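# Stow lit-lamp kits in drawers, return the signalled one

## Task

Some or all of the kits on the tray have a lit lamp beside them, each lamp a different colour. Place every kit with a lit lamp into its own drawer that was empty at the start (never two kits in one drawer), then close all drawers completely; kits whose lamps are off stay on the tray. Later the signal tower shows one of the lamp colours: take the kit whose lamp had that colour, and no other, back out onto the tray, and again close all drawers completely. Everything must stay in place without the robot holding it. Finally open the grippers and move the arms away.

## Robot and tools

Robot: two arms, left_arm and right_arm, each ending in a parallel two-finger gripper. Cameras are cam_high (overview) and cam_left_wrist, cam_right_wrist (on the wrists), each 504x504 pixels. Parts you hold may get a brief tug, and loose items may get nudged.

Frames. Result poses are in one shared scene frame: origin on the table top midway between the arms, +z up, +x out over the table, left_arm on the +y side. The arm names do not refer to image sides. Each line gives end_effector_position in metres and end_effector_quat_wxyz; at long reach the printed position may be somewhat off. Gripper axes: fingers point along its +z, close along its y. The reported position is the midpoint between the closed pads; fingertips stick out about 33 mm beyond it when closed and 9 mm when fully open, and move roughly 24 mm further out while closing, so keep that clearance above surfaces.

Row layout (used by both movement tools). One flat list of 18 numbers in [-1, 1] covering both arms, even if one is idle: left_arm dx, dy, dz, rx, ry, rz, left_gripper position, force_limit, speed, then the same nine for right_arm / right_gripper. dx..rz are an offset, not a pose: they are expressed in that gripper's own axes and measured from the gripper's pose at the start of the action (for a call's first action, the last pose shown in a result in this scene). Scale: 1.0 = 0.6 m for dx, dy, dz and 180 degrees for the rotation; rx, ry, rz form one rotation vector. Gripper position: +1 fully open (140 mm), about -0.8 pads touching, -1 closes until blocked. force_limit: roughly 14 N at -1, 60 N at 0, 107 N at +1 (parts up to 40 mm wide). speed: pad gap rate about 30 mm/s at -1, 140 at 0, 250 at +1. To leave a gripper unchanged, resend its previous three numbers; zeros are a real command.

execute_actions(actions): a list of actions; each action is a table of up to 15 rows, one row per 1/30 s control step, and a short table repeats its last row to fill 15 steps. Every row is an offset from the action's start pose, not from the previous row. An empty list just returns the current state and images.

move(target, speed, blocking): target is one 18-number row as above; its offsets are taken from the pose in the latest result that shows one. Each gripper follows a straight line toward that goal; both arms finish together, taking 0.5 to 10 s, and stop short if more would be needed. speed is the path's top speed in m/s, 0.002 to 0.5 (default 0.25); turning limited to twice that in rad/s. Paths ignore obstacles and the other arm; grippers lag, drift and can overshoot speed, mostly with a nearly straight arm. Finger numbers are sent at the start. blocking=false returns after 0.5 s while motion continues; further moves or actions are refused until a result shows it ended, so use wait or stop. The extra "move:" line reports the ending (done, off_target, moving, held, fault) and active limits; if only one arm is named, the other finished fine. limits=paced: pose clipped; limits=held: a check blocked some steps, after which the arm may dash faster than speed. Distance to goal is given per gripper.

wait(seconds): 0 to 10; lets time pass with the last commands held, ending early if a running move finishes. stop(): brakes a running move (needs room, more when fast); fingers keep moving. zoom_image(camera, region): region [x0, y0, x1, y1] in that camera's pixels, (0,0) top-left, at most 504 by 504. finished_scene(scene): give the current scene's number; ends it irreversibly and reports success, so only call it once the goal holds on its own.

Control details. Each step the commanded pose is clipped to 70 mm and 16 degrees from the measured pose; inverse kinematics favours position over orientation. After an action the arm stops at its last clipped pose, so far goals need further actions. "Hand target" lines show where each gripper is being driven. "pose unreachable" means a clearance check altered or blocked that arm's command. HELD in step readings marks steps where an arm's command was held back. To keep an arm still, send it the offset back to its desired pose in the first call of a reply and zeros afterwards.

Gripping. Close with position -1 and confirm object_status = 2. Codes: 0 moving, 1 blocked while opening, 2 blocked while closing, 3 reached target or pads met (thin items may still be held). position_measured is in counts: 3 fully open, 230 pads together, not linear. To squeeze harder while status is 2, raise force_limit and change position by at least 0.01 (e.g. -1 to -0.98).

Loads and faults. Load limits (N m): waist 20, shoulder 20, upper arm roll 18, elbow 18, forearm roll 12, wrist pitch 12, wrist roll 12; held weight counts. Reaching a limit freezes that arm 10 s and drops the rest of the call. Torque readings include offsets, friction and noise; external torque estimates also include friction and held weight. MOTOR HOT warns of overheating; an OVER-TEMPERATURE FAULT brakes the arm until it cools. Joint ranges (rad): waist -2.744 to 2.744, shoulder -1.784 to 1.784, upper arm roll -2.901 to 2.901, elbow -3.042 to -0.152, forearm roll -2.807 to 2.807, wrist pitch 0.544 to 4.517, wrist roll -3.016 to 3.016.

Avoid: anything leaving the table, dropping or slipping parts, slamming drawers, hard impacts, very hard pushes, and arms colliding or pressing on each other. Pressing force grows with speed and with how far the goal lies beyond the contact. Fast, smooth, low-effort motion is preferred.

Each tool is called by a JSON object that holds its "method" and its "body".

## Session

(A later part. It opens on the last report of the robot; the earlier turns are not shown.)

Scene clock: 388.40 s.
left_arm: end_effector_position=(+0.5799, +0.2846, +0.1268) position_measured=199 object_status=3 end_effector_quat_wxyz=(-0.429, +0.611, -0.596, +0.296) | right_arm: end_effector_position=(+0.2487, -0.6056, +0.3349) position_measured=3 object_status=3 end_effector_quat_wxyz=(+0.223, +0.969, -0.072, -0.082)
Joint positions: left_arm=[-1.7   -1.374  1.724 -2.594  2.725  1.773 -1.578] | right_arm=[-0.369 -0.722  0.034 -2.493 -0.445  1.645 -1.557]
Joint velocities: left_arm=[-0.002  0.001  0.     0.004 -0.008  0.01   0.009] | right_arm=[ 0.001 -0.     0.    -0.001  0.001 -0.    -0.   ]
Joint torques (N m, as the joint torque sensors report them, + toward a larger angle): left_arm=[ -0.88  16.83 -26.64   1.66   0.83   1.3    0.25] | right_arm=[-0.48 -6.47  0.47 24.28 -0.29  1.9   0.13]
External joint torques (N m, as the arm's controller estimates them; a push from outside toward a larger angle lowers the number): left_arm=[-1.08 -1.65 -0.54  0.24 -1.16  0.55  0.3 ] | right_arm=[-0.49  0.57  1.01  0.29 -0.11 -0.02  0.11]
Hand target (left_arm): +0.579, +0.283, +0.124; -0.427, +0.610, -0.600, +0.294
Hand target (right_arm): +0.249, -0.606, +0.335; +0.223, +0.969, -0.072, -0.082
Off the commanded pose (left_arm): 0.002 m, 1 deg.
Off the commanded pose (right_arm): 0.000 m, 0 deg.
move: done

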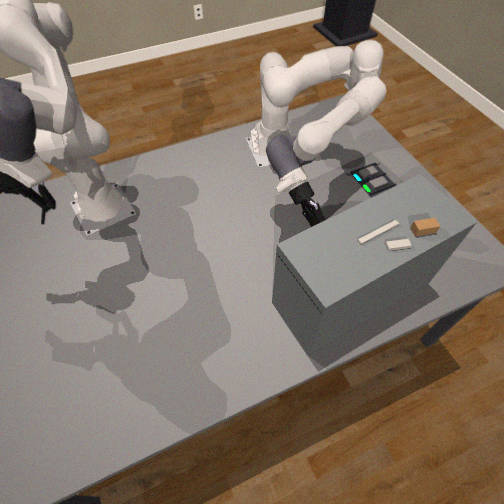

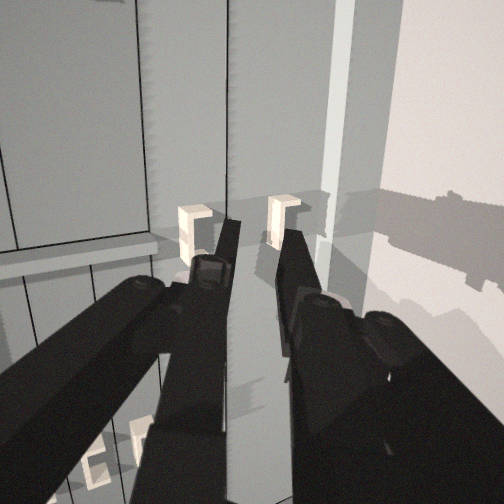

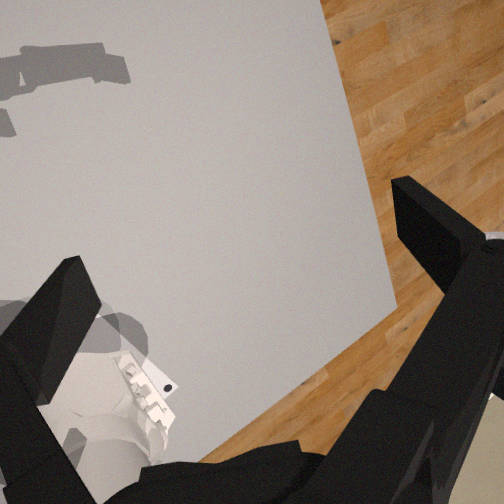

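{"method": "move", "body": {"target": [0,0.016,0.005,0,0,0,-0.6,0.8,0,0,0,0,0,0,0,1,0,0], "speed": 0.02}}

{"method": "move", "body": {"target": [0,0,0.03,0,0,0,-0.6,0.8,0,0,0,0,0,0,0,1,0,0], "speed": 0.012}}

{"method": "zoom_image", "body": {"camera": "cam_left_wrist", "region": [160,170,360,370]}}

Scene clock: 392.03 s.
left_arm: end_effector_position=(+0.5783, +0.2876, +0.1171) position_measured=205 object_status=3 end_effector_quat_wxyz=(-0.430, +0.610, -0.598, +0.293) | right_arm: end_effector_position=(+0.2487, -0.6056, +0.3349) position_measured=3 object_status=3 end_effector_quat_wxyz=(+0.223, +0.969, -0.072, -0.082)
Joint positions: left_arm=[-1.7   -1.375  1.748 -2.594  2.745  1.774 -1.583] | right_arm=[-0.369 -0.722  0.034 -2.493 -0.445  1.645 -1.557]
Joint velocities: left_arm=[-0.001 -0.003  0.001 -0.     0.011  0.001 -0.008] | right_arm=[ 0.001  0.001  0.001  0.002 -0.002  0.001  0.001]
Joint torques (N m, as the joint torque sensors report them, + toward a larger angle): left_arm=[  0.2   15.31 -26.28  -0.01   2.89   0.7   -0.04] | right_arm=[-0.73 -6.38  0.45 24.39 -0.29  1.91  0.15]
External joint torques (N m, as the arm's controller estimates them; a push from outside toward a larger angle lowers the number): left_arm=[ 0.24 -3.31 -0.18 -0.89  0.91 -0.05  0.01] | right_arm=[-0.77  0.79  0.95  0.26 -0.1  -0.02  0.13]
Hand target (left_arm): +0.578, +0.286, +0.117; -0.429, +0.611, -0.596, +0.296
Hand target (right_arm): +0.249, -0.606, +0.335; +0.223, +0.969, -0.072, -0.082
Off the commanded pose (left_arm): 0.002 m, 0 deg.
Off the commanded pose (right_arm): 0.000 m, 0 deg.
move: done

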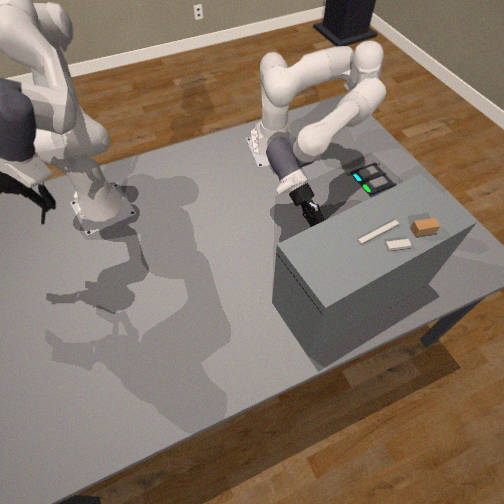

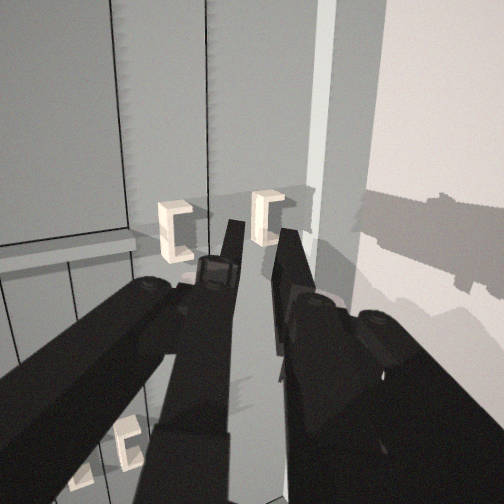

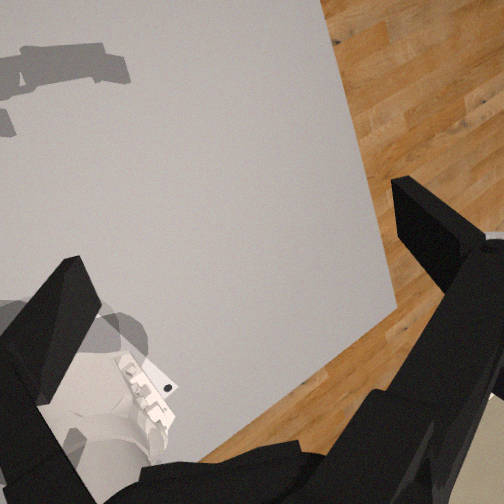

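Scene clock: 393.77 s.
left_arm: end_effector_position=(+0.5930, +0.2923, +0.1087) position_measured=205 object_status=3 end_effector_quat_wxyz=(-0.430, +0.611, -0.598, +0.291) | right_arm: end_effector_position=(+0.2487, -0.6056, +0.3349) position_measured=3 object_status=3 end_effector_quat_wxyz=(+0.223, +0.969, -0.072, -0.082)
Joint positions: left_arm=[-1.724 -1.376  1.771 -2.543  2.755  1.8   -1.583] | right_arm=[-0.369 -0.722  0.034 -2.493 -0.445  1.645 -1.557]
Joint velocities: left_arm=[-0.002 -0.001  0.001  0.002  0.     0.006 -0.   ] | right_arm=[ 0.001  0.001  0.     0.    -0.001  0.001 -0.001]
Joint torques (N m, as the joint torque sensors report them, + toward a larger angle): left_arm=[ -1.72  17.14 -26.54   1.43   2.92   1.18  -0.09] | right_arm=[-0.35 -6.34  0.61 24.48 -0.29  1.87  0.15]
External joint torques (N m, as the arm's controller estimates them; a push from outside toward a larger angle lowers the number): left_arm=[-1.77 -2.43  0.13  0.56  1.01  0.44 -0.04] | right_arm=[-0.39  0.67  1.12  0.5  -0.11 -0.04  0.13]
Hand target (left_arm): +0.594, +0.290, +0.109; -0.430, +0.610, -0.598, +0.293
Hand target (right_arm): +0.249, -0.606, +0.335; +0.223, +0.969, -0.072, -0.082
Off the commanded pose (left_arm): 0.002 m, 0 deg.
Off the commanded pose (right_arm): 0.000 m, 0 deg.
move: done

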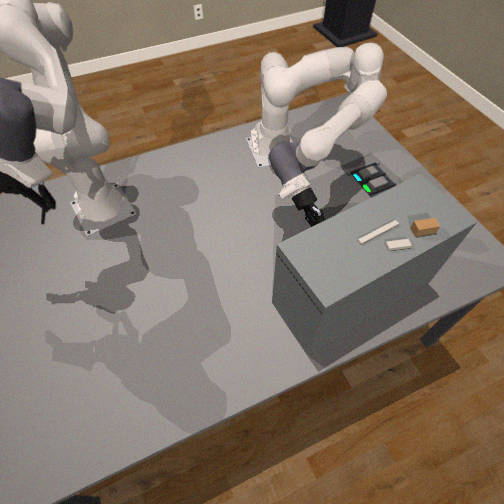

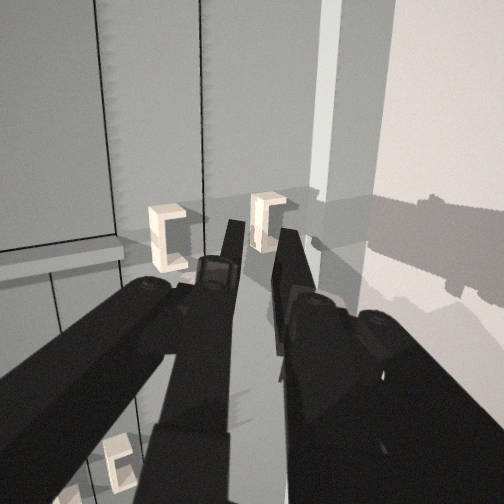

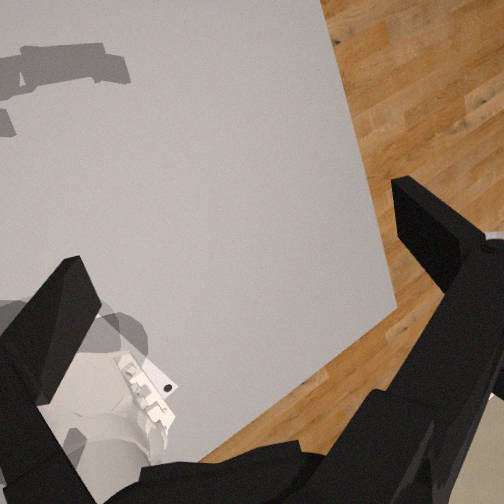

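Region (160, 170, 360, 370) of cam_left_wrist's 504x504 image, scaled by 2.520, with more detail than that image has.

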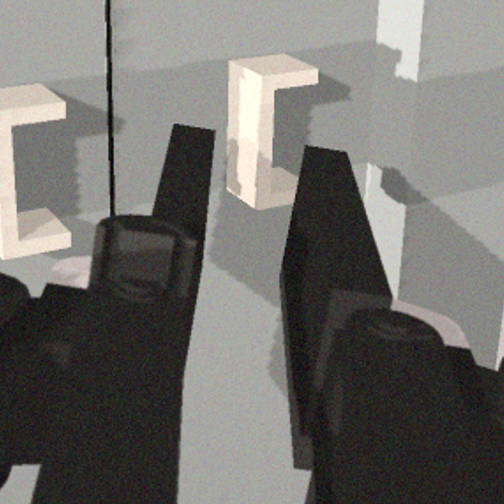

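{"method": "move", "body": {"target": [0.013,-0.005,0.021,0,0,0,-0.6,0.8,0,0,0,0,0,0,0,1,0,0], "speed": 0.01}}

{"method": "move", "body": {"target": [0,0,0,0,0,0,-1,0.8,-0.8,0,0,0,0,0,0,1,0,0]}}

{"method": "zoom_image", "body": {"camera": "cam_left_wrist", "region": [160,170,360,370]}}

Scene clock: 397.17 s.
left_arm: end_effector_position=(+0.6055, +0.2878, +0.1050) position_measured=205 object_status=3 end_effector_quat_wxyz=(-0.431, +0.611, -0.597, +0.289) | right_arm: end_effector_position=(+0.2487, -0.6056, +0.3349) position_measured=3 object_status=3 end_effector_quat_wxyz=(+0.223, +0.969, -0.072, -0.082)
Joint positions: left_arm=[-1.765 -1.383  1.78  -2.498  2.756  1.801 -1.583] | right_arm=[-0.369 -0.722  0.034 -2.493 -0.445  1.645 -1.557]
Joint velocities: left_arm=[-0.002 -0.001 -0.001  0.004 -0.    -0.001 -0.002] | right_arm=[-0.     0.    -0.    -0.001  0.001 -0.001  0.001]
Joint torques (N m, as the joint torque sensors report them, + toward a larger angle): left_arm=[ -1.14  17.63 -27.53   2.35   2.36   1.19   0.01] | right_arm=[-0.54 -6.47  0.54 24.4  -0.3   1.93  0.13]
External joint torques (N m, as the arm's controller estimates them; a push from outside toward a larger angle lowers the number): left_arm=[-1.23 -2.93 -0.18  1.4   0.46  0.47  0.06] | right_arm=[-0.52  0.56  1.13  0.39 -0.12  0.01  0.11]
Hand target (left_arm): +0.606, +0.286, +0.104; -0.430, +0.611, -0.597, +0.291
Hand target (right_arm): +0.249, -0.606, +0.335; +0.223, +0.969, -0.072, -0.082
Off the commanded pose (left_arm): 0.002 m, 0 deg.
Off the commanded pose (right_arm): 0.000 m, 0 deg.
move: done

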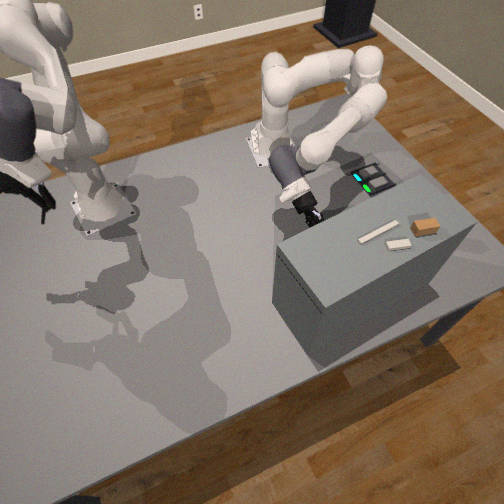

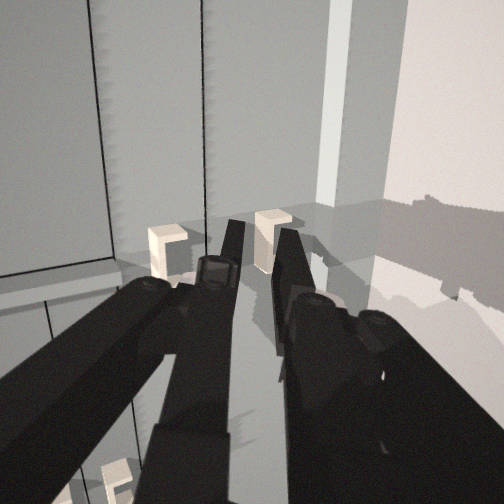

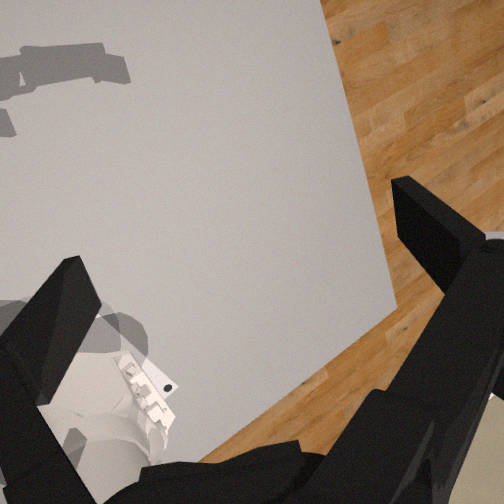

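Scene clock: 397.73 s.
left_arm: end_effector_position=(+0.6055, +0.2878, +0.1050) position_measured=235 object_status=3 end_effector_quat_wxyz=(-0.431, +0.611, -0.597, +0.289) | right_arm: end_effector_position=(+0.2487, -0.6056, +0.3349) position_measured=3 object_status=3 end_effector_quat_wxyz=(+0.223, +0.969, -0.072, -0.082)
Joint positions: left_arm=[-1.765 -1.383  1.78  -2.498  2.756  1.801 -1.583] | right_arm=[-0.369 -0.722  0.034 -2.493 -0.445  1.645 -1.557]
Joint velocities: left_arm=[ 0.  0. -0. -0. -0. -0. -0.] | right_arm=[-0.    -0.    -0.001 -0.     0.001 -0.     0.   ]
Joint torques (N m, as the joint torque sensors report them, + toward a larger angle): left_arm=[  0.22  18.79 -28.     0.87   1.72   0.81   0.  ] | right_arm=[-0.3  -6.41  0.49 24.45 -0.28  1.93  0.12]
External joint torques (N m, as the arm's controller estimates them; a push from outside toward a larger angle lowers the number): left_arm=[ 0.27 -1.73 -0.68  0.   -0.18  0.06  0.05] | right_arm=[-0.28  0.73  1.05  0.4  -0.1   0.01  0.1 ]
Hand target (left_arm): +0.606, +0.288, +0.105; -0.431, +0.611, -0.597, +0.289
Hand target (right_arm): +0.249, -0.606, +0.335; +0.223, +0.969, -0.072, -0.082
Off the commanded pose (left_arm): 0.000 m, 0 deg.
Off the commanded pose (right_arm): 0.000 m, 0 deg.
move: done

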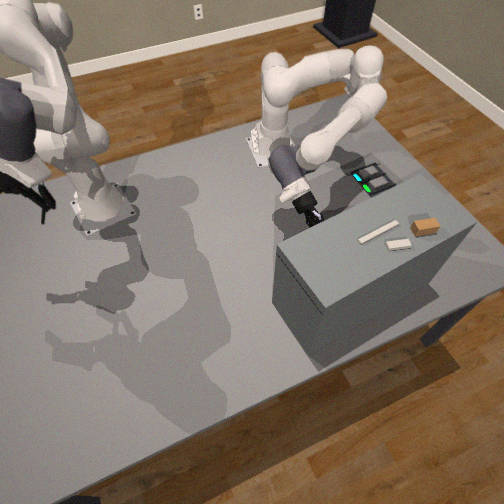

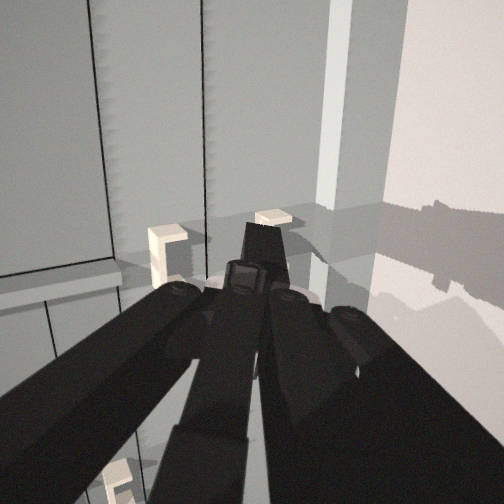

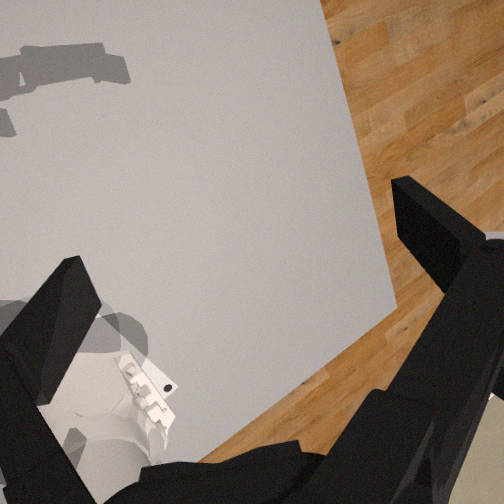

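Region (160, 170, 360, 370) of cam_left_wrist's 504x504 image, scaled by 2.520, with more detail than that image has.

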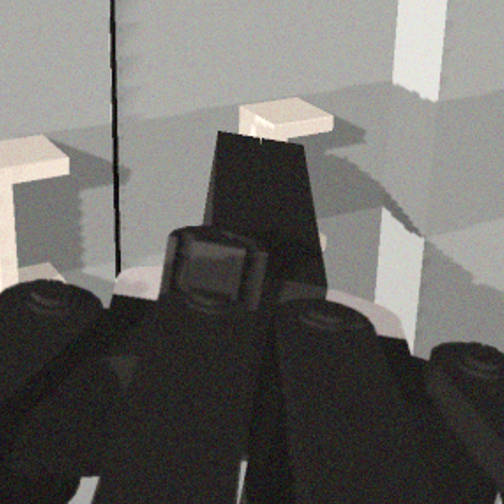

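{"method": "move", "body": {"target": [0,0,0,0,0,0,-0.6,0.8,0,0,0,0,0,0,0,1,0,0]}}

{"method": "move", "body": {"target": [0,-0.007,0.016,0,0,0,-0.6,0.8,0,0,0,0,0,0,0,1,0,0], "speed": 0.01}}

Scene clock: 409.33 s.
left_arm: end_effector_position=(+0.6055, +0.2878, +0.1050) position_measured=205 object_status=3 end_effector_quat_wxyz=(-0.431, +0.611, -0.597, +0.289) | right_arm: end_effector_position=(+0.2487, -0.6056, +0.3349) position_measured=3 object_status=3 end_effector_quat_wxyz=(+0.223, +0.969, -0.072, -0.082)
Joint positions: left_arm=[-1.765 -1.383  1.78  -2.498  2.756  1.801 -1.583] | right_arm=[-0.369 -0.722  0.034 -2.493 -0.445  1.645 -1.557]
Joint velocities: left_arm=[ 0.002 -0.    -0.    -0.001 -0.    -0.    -0.001] | right_arm=[-0.002 -0.001 -0.     0.     0.     0.001 -0.001]
Joint torques (N m, as the joint torque sensors report them, + toward a larger angle): left_arm=[  0.22  18.42 -28.56   0.13   1.84   0.82   0.02] | right_arm=[-0.43 -6.47  0.43 24.47 -0.3   1.91  0.11]
External joint torques (N m, as the arm's controller estimates them; a push from outside toward a larger angle lowers the number): left_arm=[ 0.08 -2.15 -1.25 -0.81 -0.06  0.09  0.07] | right_arm=[-0.39  0.74  1.01  0.36 -0.11 -0.01  0.09]
Hand target (left_arm): +0.606, +0.288, +0.105; -0.431, +0.611, -0.597, +0.289
Hand target (right_arm): +0.249, -0.606, +0.335; +0.223, +0.969, -0.072, -0.082
Off the commanded pose (left_arm): 0.000 m, 0 deg.
Off the commanded pose (right_arm): 0.000 m, 0 deg.
move: done

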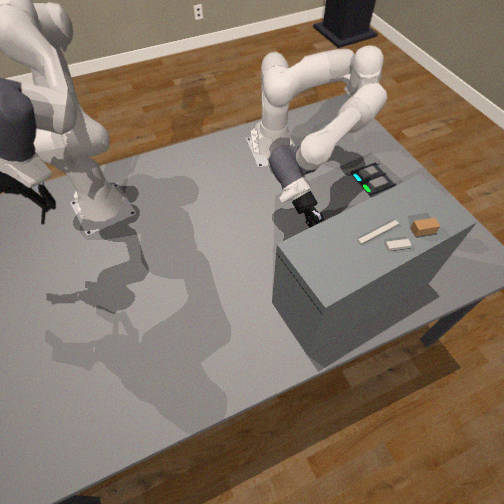

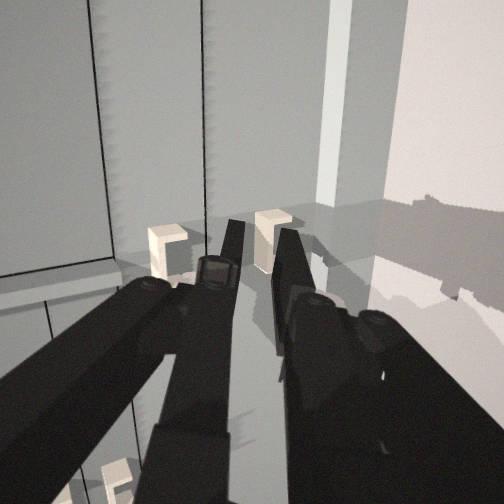

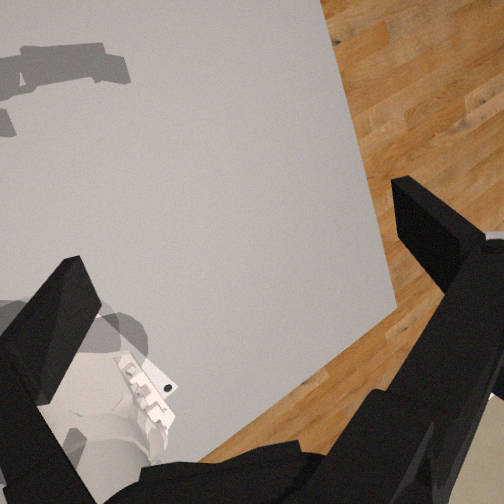

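Scene clock: 410.60 s.
left_arm: end_effector_position=(+0.6109, +0.2882, +0.1036) position_measured=205 object_status=3 end_effector_quat_wxyz=(-0.431, +0.612, -0.597, +0.289) | right_arm: end_effector_position=(+0.2487, -0.6056, +0.3349) position_measured=3 object_status=3 end_effector_quat_wxyz=(+0.223, +0.969, -0.072, -0.082)
Joint positions: left_arm=[-1.776 -1.384  1.782 -2.48   2.753  1.808 -1.58 ] | right_arm=[-0.369 -0.722  0.034 -2.493 -0.445  1.645 -1.557]
Joint velocities: left_arm=[ 0.001  0.001 -0.     0.001 -0.     0.001  0.002] | right_arm=[-0.     0.     0.    -0.001  0.     0.     0.001]
Joint torques (N m, as the joint torque sensors report them, + toward a larger angle): left_arm=[ -2.15  17.58 -27.76   8.15   2.18   2.01   0.08] | right_arm=[-0.6  -6.36  0.46 24.43 -0.29  1.93  0.12]
External joint torques (N m, as the arm's controller estimates them; a push from outside toward a larger angle lowers the number): left_arm=[-2.18 -3.38 -0.14  7.21  0.29  1.25  0.13] | right_arm=[-0.6   0.64  0.99  0.48 -0.11  0.02  0.1 ]
Hand target (left_arm): +0.616, +0.289, +0.104; -0.431, +0.611, -0.597, +0.289
Hand target (right_arm): +0.249, -0.606, +0.335; +0.223, +0.969, -0.072, -0.082
Off the commanded pose (left_arm): 0.005 m, 0 deg.
Off the commanded pose (right_arm): 0.000 m, 0 deg.
move: off_target (left_arm)

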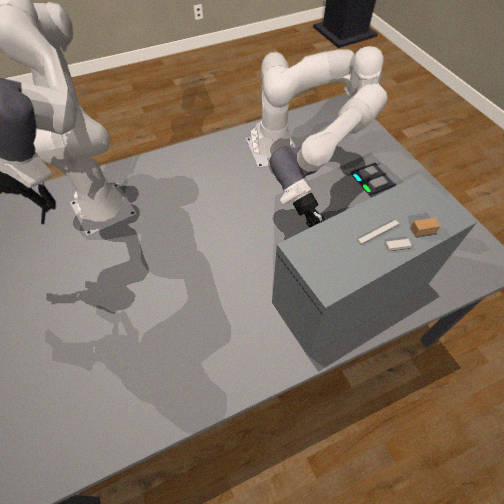

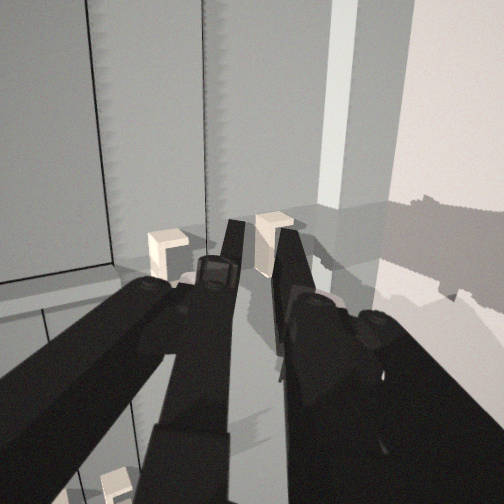

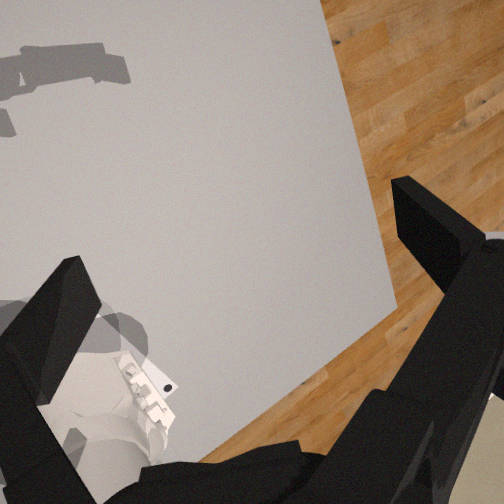

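{"method": "move", "body": {"target": [0,0.004,-0.006,0,0,0,-0.68,0.8,-0.8,0,0,0,0,0,0,1,0,0], "speed": 0.01}}

{"method": "move", "body": {"target": [0,0,0.016,0,0,0,-0.68,0.8,-0.8,0,0,0,0,0,0,1,0,0], "speed": 0.01}}

{"method": "zoom_image", "body": {"camera": "cam_left_wrist", "region": [120,150,380,350]}}

Scene clock: 416.87 s.
left_arm: end_effector_position=(+0.6064, +0.2866, +0.1010) position_measured=214 object_status=3 end_effector_quat_wxyz=(-0.429, +0.612, -0.599, +0.287) | right_arm: end_effector_position=(+0.2487, -0.6056, +0.3349) position_measured=3 object_status=3 end_effector_quat_wxyz=(+0.223, +0.969, -0.072, -0.082)
Joint positions: left_arm=[-1.772 -1.384  1.785 -2.49   2.751  1.805 -1.579] | right_arm=[-0.369 -0.722  0.034 -2.493 -0.445  1.645 -1.557]
Joint velocities: left_arm=[ 0.004 -0.002 -0.001 -0.002  0.    -0.    -0.001] | right_arm=[ 0.    -0.001  0.002 -0.     0.002  0.    -0.001]
Joint torques (N m, as the joint torque sensors report them, + toward a larger angle): left_arm=[  1.66  18.88 -29.59  -0.6    2.69   0.42  -0.06] | right_arm=[-0.17 -6.43  0.34 24.45 -0.3   1.91  0.16]
External joint torques (N m, as the arm's controller estimates them; a push from outside toward a larger angle lowers the number): left_arm=[ 1.52 -1.83 -2.26 -1.5   0.81 -0.33 -0.01] | right_arm=[-0.17  0.69  0.88  0.38 -0.12 -0.01  0.14]
Hand target (left_arm): +0.607, +0.288, +0.103; -0.431, +0.612, -0.597, +0.289
Hand target (right_arm): +0.249, -0.606, +0.335; +0.223, +0.969, -0.072, -0.082
Off the commanded pose (left_arm): 0.002 m, 0 deg.
Off the commanded pose (right_arm): 0.000 m, 0 deg.
move: done

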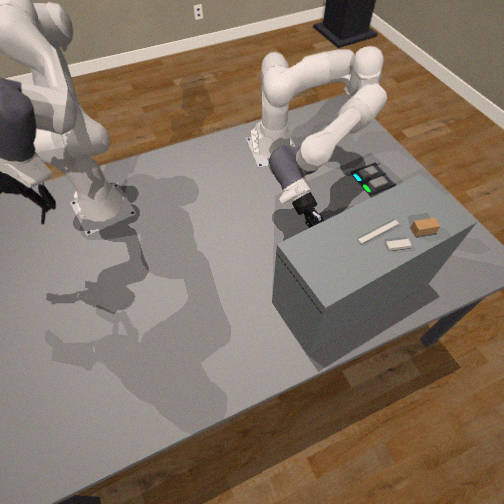

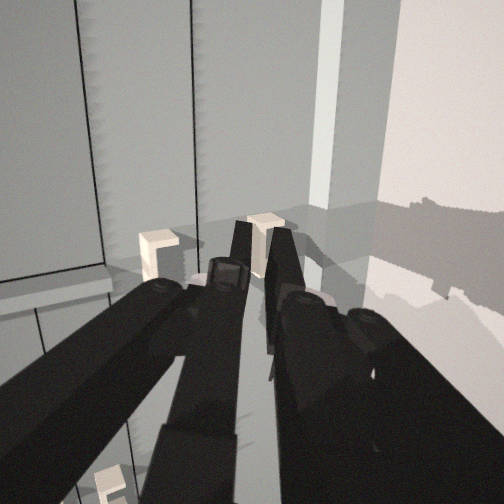

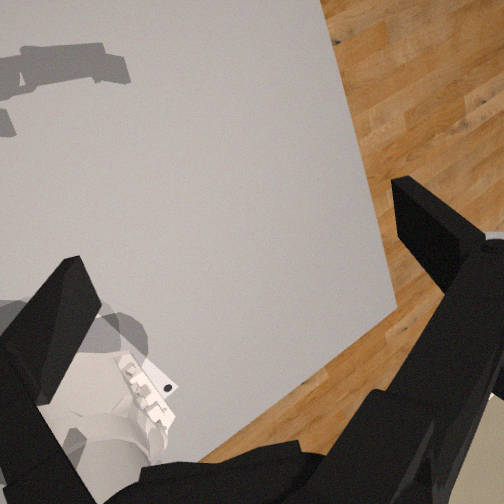

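Scene clock: 418.03 s.
left_arm: end_effector_position=(+0.6099, +0.2864, +0.0980) position_measured=214 object_status=3 end_effector_quat_wxyz=(-0.428, +0.612, -0.600, +0.286) | right_arm: end_effector_position=(+0.2487, -0.6056, +0.3349) position_measured=3 object_status=3 end_effector_quat_wxyz=(+0.223, +0.969, -0.072, -0.082)
Joint positions: left_arm=[-1.782 -1.384  1.791 -2.476  2.752  1.812 -1.579] | right_arm=[-0.369 -0.722  0.034 -2.493 -0.445  1.645 -1.557]
Joint velocities: left_arm=[ 0.001 -0.001  0.     0.     0.001  0.    -0.001] | right_arm=[ 0.001 -0.    -0.     0.001  0.001 -0.001  0.001]
Joint torques (N m, as the joint torque sensors report them, + toward a larger angle): left_arm=[ -2.22  17.18 -25.82   8.66   3.41   1.98   0.08] | right_arm=[-0.55 -6.21  0.57 24.37 -0.3   1.93  0.11]
External joint torques (N m, as the arm's controller estimates them; a push from outside toward a larger angle lowers the number): left_arm=[-2.23 -3.87  1.75  7.84  1.54  1.21  0.13] | right_arm=[-0.56  0.88  1.12  0.31 -0.11  0.    0.09]
Hand target (left_arm): +0.614, +0.288, +0.096; -0.429, +0.612, -0.600, +0.287
Hand target (right_arm): +0.249, -0.606, +0.335; +0.223, +0.969, -0.072, -0.082
Off the commanded pose (left_arm): 0.005 m, 0 deg.
Off the commanded pose (right_arm): 0.000 m, 0 deg.
move: off_target (left_arm)

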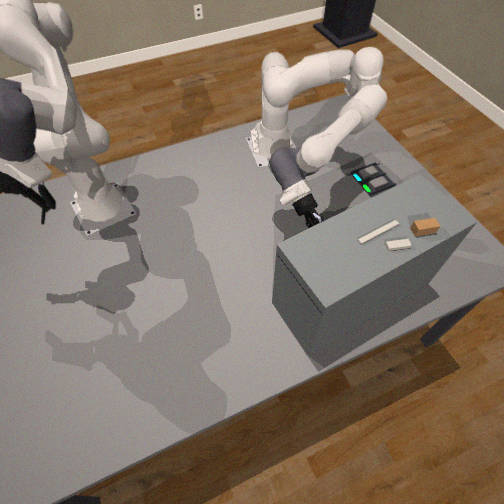

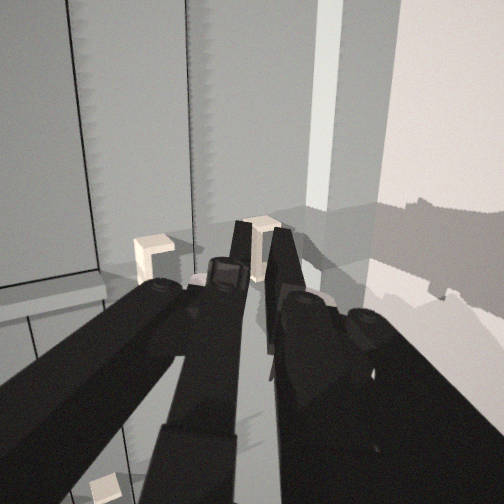

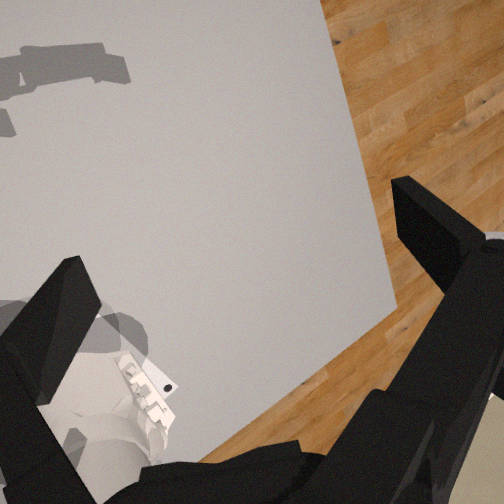

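Region (120, 150, 380, 350) of cam_left_wrist's 504x504 image, scaled by 1.938, with more detail than that image has; it fills the top 388 rows of this view, and the rest is white.

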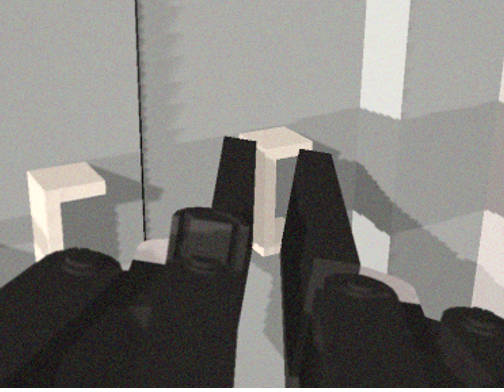

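{"method": "move", "body": {"target": [0,0,0,0,0,0,-1,0.8,-0.8,0,0,0,0,0,0,1,0,0]}}

{"method": "move", "body": {"target": [0,0.012,-0.022,0,0,0,-1,0.8,-0.8,0,0,0,0,0,0,1,0,0], "speed": 0.012}}

Scene clock: 420.30 s.
left_arm: end_effector_position=(+0.6084, +0.2849, +0.0994) position_measured=232 object_status=3 end_effector_quat_wxyz=(-0.424, +0.618, -0.593, +0.293) | right_arm: end_effector_position=(+0.2487, -0.6056, +0.3349) position_measured=3 object_status=3 end_effector_quat_wxyz=(+0.223, +0.969, -0.072, -0.082)
Joint positions: left_arm=[-1.782 -1.372  1.789 -2.481  2.746  1.816 -1.613] | right_arm=[-0.369 -0.722  0.034 -2.493 -0.445  1.645 -1.557]
Joint velocities: left_arm=[-0.009  0.042  0.     0.001 -0.019  0.012 -0.038] | right_arm=[-0.    -0.001  0.     0.001  0.     0.    -0.001]
Joint torques (N m, as the joint torque sensors report them, + toward a larger angle): left_arm=[ -1.54  20.71 -26.96   3.39   1.75   0.95   1.7 ] | right_arm=[-0.41 -6.21  0.47 24.31 -0.29  1.92  0.13]
External joint torques (N m, as the arm's controller estimates them; a push from outside toward a larger angle lowers the number): left_arm=[-1.64 -0.07  0.51  2.2  -0.11  0.2   1.76] | right_arm=[-0.41  0.95  1.04  0.23 -0.1   0.    0.11]
Hand target (left_arm): +0.610, +0.286, +0.098; -0.428, +0.612, -0.600, +0.287
Hand target (right_arm): +0.249, -0.606, +0.335; +0.223, +0.969, -0.072, -0.082
Off the commanded pose (left_arm): 0.003 m, 1 deg.
Off the commanded pose (right_arm): 0.000 m, 0 deg.
move: done

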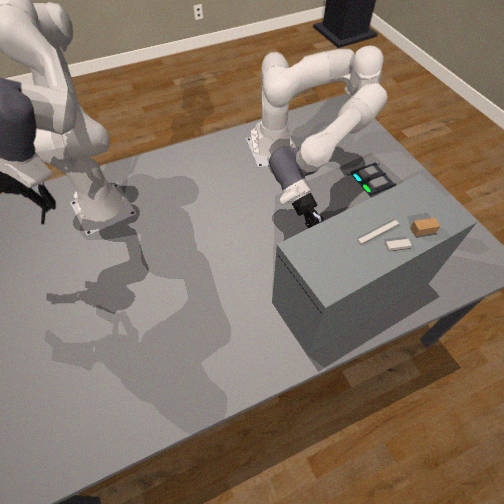

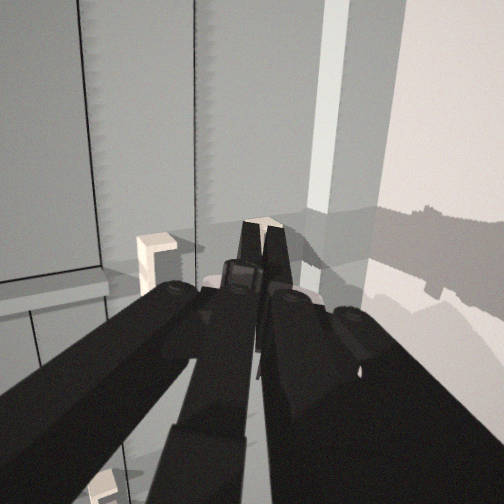

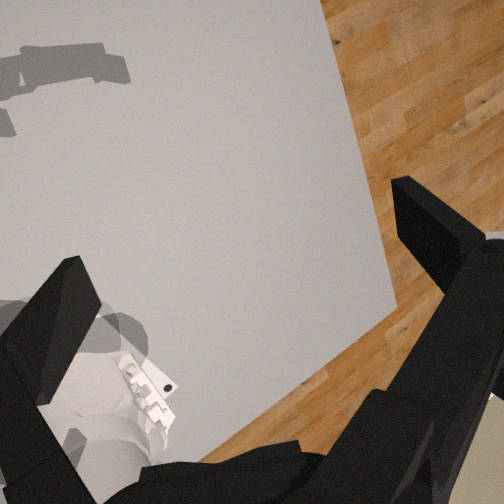

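Scene clock: 421.77 s.
left_arm: end_effector_position=(+0.5944, +0.2809, +0.1002) position_measured=235 object_status=3 end_effector_quat_wxyz=(-0.423, +0.617, -0.595, +0.295) | right_arm: end_effector_position=(+0.2487, -0.6056, +0.3349) position_measured=3 object_status=3 end_effector_quat_wxyz=(+0.223, +0.969, -0.072, -0.082)
Joint positions: left_arm=[-1.768 -1.358  1.786 -2.524  2.747  1.8   -1.631] | right_arm=[-0.369 -0.722  0.034 -2.493 -0.445  1.645 -1.557]
Joint velocities: left_arm=[ 0.003  0.    -0.001 -0.002  0.    -0.006  0.001] | right_arm=[-0.001  0.    -0.     0.001 -0.     0.     0.001]
Joint torques (N m, as the joint torque sensors report them, + toward a larger angle): left_arm=[  1.91  17.49 -27.02  -0.76   1.39   0.3   -0.01] | right_arm=[-0.45 -6.49  0.37 24.17 -0.3   1.94  0.13]
External joint torques (N m, as the arm's controller estimates them; a push from outside toward a larger angle lowers the number): left_arm=[ 1.91 -2.67 -0.18 -1.96 -0.51 -0.4   0.04] | right_arm=[-0.41  0.65  0.95  0.07 -0.11  0.02  0.11]
Hand target (left_arm): +0.594, +0.283, +0.100; -0.424, +0.618, -0.593, +0.293
Hand target (right_arm): +0.249, -0.606, +0.335; +0.223, +0.969, -0.072, -0.082
Off the commanded pose (left_arm): 0.002 m, 0 deg.
Off the commanded pose (right_arm): 0.000 m, 0 deg.
move: done

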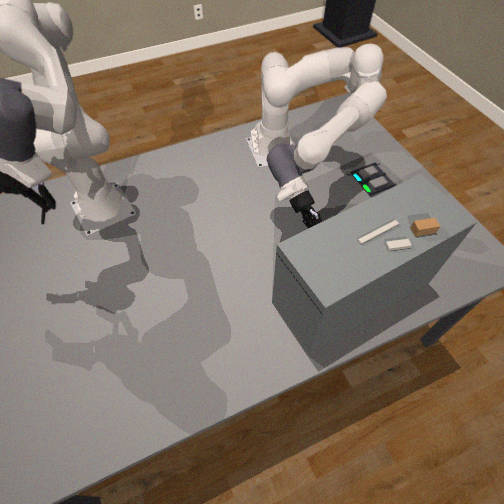

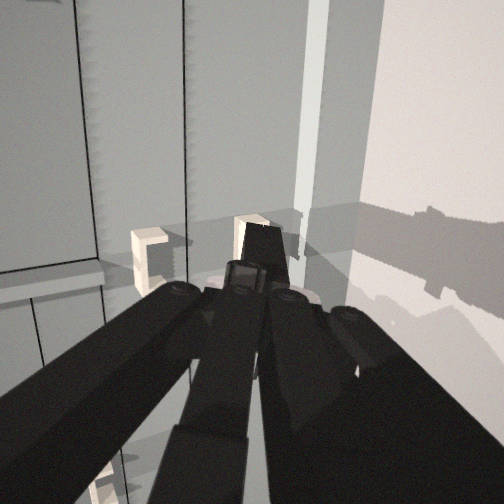

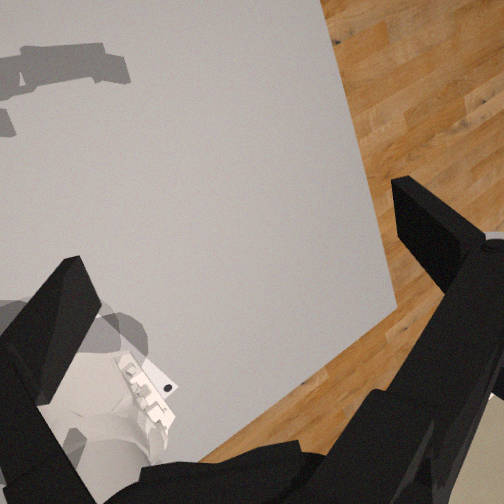

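{"method": "move", "body": {"target": [0,0,-0.06,0,0,-0.5,-0.2,0.8,0,0,0,0,0,0,0,1,0,0], "speed": 0.3}}

Scene clock: 432.90 s.
left_arm: end_effector_position=(+0.5637, +0.2816, +0.1151) position_measured=154 object_status=3 end_effector_quat_wxyz=(-0.098, +0.859, +0.016, +0.503) | right_arm: end_effector_position=(+0.2487, -0.6056, +0.3349) position_measured=3 object_status=3 end_effector_quat_wxyz=(+0.223, +0.969, -0.072, -0.082)
Joint positions: left_arm=[-1.666 -1.581  1.757 -2.642  2.819  1.654 -3.013] | right_arm=[-0.369 -0.722  0.034 -2.493 -0.445  1.645 -1.557]
Joint velocities: left_arm=[-0.     0.002  0.    -0.    -0.     0.001 -0.031] | right_arm=[-0.002 -0.     0.    -0.     0.001 -0.001 -0.002]
Joint torques (N m, as the joint torque sensors report them, + toward a larger angle): left_arm=[ -1.25  16.42 -26.17  -4.39   3.25   1.45  -0.14] | right_arm=[-0.24 -6.45  0.59 24.36 -0.29  1.9   0.12]
External joint torques (N m, as the arm's controller estimates them; a push from outside toward a larger angle lowers the number): left_arm=[-1.31 -1.07 -0.33 -1.11  0.9   0.39 -0.16] | right_arm=[-0.21  0.59  1.16  0.38 -0.1  -0.01  0.1 ]
Hand target (left_arm): +0.563, +0.278, +0.115; -0.093, +0.858, +0.018, +0.505
Hand target (right_arm): +0.249, -0.606, +0.335; +0.223, +0.969, -0.072, -0.082
Off the commanded pose (left_arm): 0.007 m, 1 deg.
Off the commanded pose (right_arm): 0.000 m, 0 deg.
joint sent to its limit (left arm) — the command would take joint 5 (forearm roll) past its upper limit and joint 7 (wrist roll) past its lower limit, so those joints were sent only as far as their limits.
move: off_target (left_arm)

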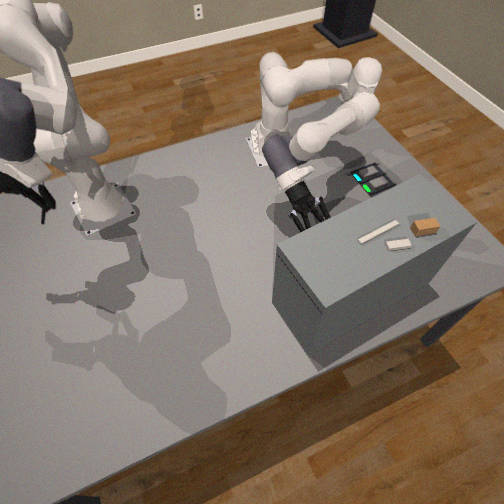

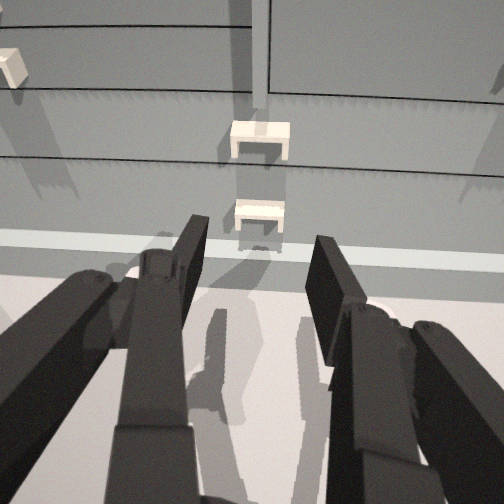

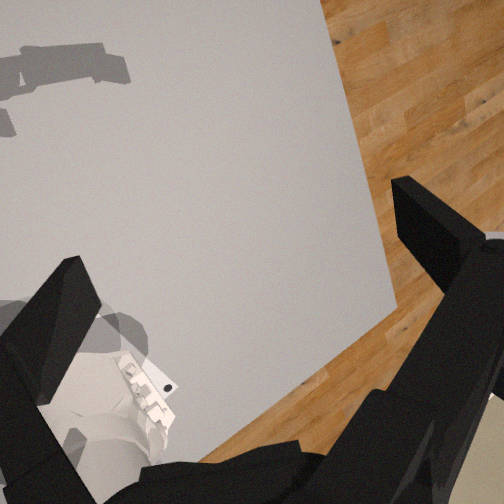

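{"method": "move", "body": {"target": [0,0,0,-0.04,-0.1,0,-0.42,0.8,0,0,0,0,0,0,0,1,0,0], "speed": 0.2}}

Scene clock: 436.07 s.
left_arm: end_effector_position=(+0.5637, +0.2841, +0.1127) position_measured=182 object_status=3 end_effector_quat_wxyz=(-0.042, +0.932, +0.006, +0.360) | right_arm: end_effector_position=(+0.2487, -0.6056, +0.3349) position_measured=3 object_status=3 end_effector_quat_wxyz=(+0.223, +0.969, -0.072, -0.082)
Joint positions: left_arm=[-1.654 -1.6    1.565 -2.508  2.301  1.747 -2.795] | right_arm=[-0.369 -0.722  0.034 -2.493 -0.445  1.645 -1.557]
Joint velocities: left_arm=[ 0.    -0.    -0.001 -0.    -0.008  0.005  0.031] | right_arm=[ 0.001  0.001 -0.001  0.     0.    -0.001  0.001]
Joint torques (N m, as the joint torque sensors report them, + toward a larger angle): left_arm=[ -1.21  18.6  -31.11   0.96   0.71   2.76   0.34] | right_arm=[-0.55 -6.44  0.83 24.52 -0.28  1.92  0.13]
External joint torques (N m, as the arm's controller estimates them; a push from outside toward a larger angle lowers the number): left_arm=[-1.28 -1.1  -2.94  1.45 -1.25  0.57  0.33] | right_arm=[-0.58  0.62  1.35  0.47 -0.1   0.    0.11]
Hand target (left_arm): +0.564, +0.282, +0.113; -0.043, +0.932, -0.000, +0.359
Hand target (right_arm): +0.249, -0.606, +0.335; +0.223, +0.969, -0.072, -0.082
Off the commanded pose (left_arm): 0.003 m, 1 deg.
Off the commanded pose (right_arm): 0.000 m, 0 deg.
move: done

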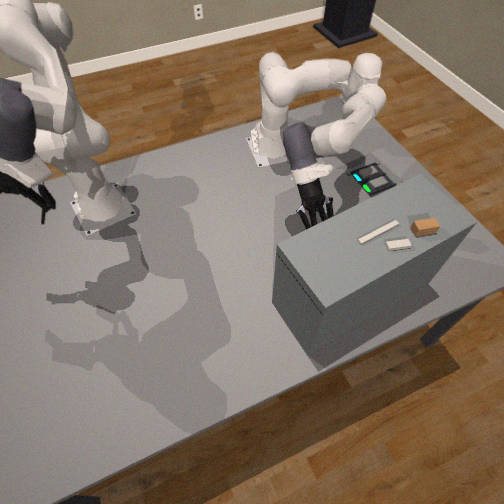

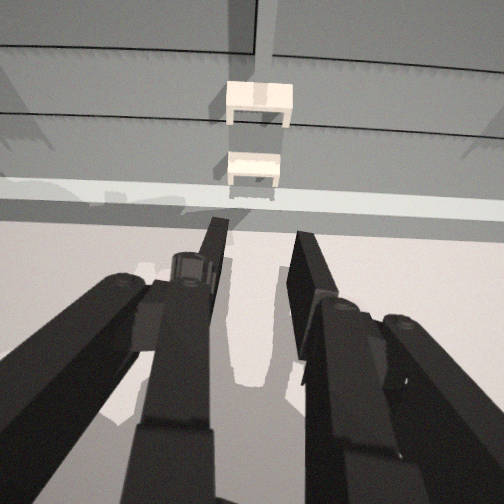

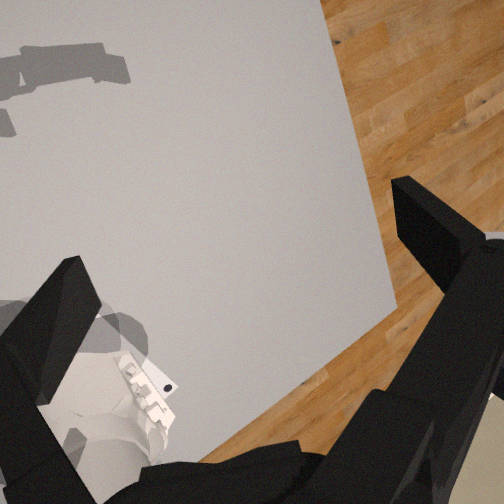

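{"method": "move", "body": {"target": [0.042,-0.004,0.027,0,0,0,-0.38,0.8,0,0,0,0,0,0,0,1,0,0], "speed": 0.03}}

Scene clock: 438.57 s.
left_arm: end_effector_position=(+0.5927, +0.2893, +0.1170) position_measured=177 object_status=3 end_effector_quat_wxyz=(-0.045, +0.931, +0.010, +0.361) | right_arm: end_effector_position=(+0.2487, -0.6056, +0.3349) position_measured=3 object_status=3 end_effector_quat_wxyz=(+0.223, +0.969, -0.072, -0.082)
Joint positions: left_arm=[-1.703 -1.603  1.557 -2.419  2.296  1.763 -2.766] | right_arm=[-0.369 -0.722  0.034 -2.493 -0.445  1.645 -1.557]
Joint velocities: left_arm=[-0.004 -0.002  0.001  0.005 -0.003  0.007  0.011] | right_arm=[ 0.001 -0.    -0.     0.    -0.001 -0.    -0.   ]
Joint torques (N m, as the joint torque sensors report them, + toward a larger angle): left_arm=[ -1.56  18.11 -30.96   0.02   0.65   2.7    0.28] | right_arm=[-0.41 -6.29  0.41 24.51 -0.29  1.92  0.14]
External joint torques (N m, as the arm's controller estimates them; a push from outside toward a larger angle lowers the number): left_arm=[-1.65 -3.42 -1.61  0.46 -1.28  0.47  0.27] | right_arm=[-0.41  0.85  0.97  0.45 -0.1   0.01  0.12]
Hand target (left_arm): +0.593, +0.287, +0.118; -0.042, +0.932, +0.007, +0.360
Hand target (right_arm): +0.249, -0.606, +0.335; +0.223, +0.969, -0.072, -0.082
Off the commanded pose (left_arm): 0.002 m, 0 deg.
Off the commanded pose (right_arm): 0.000 m, 0 deg.
move: done

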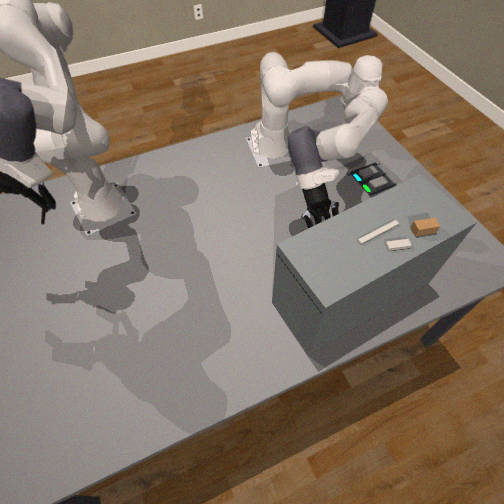

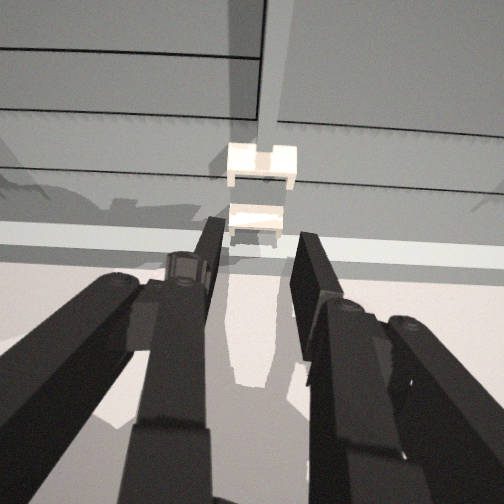

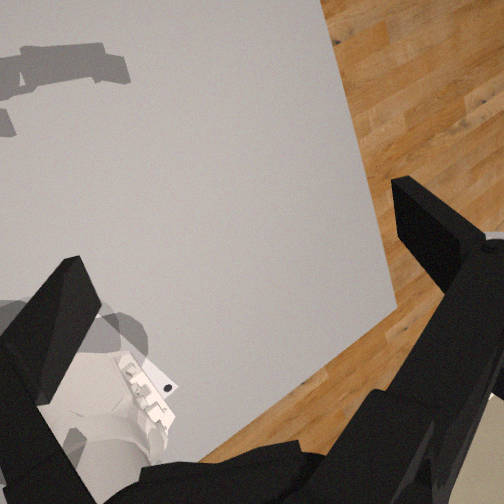

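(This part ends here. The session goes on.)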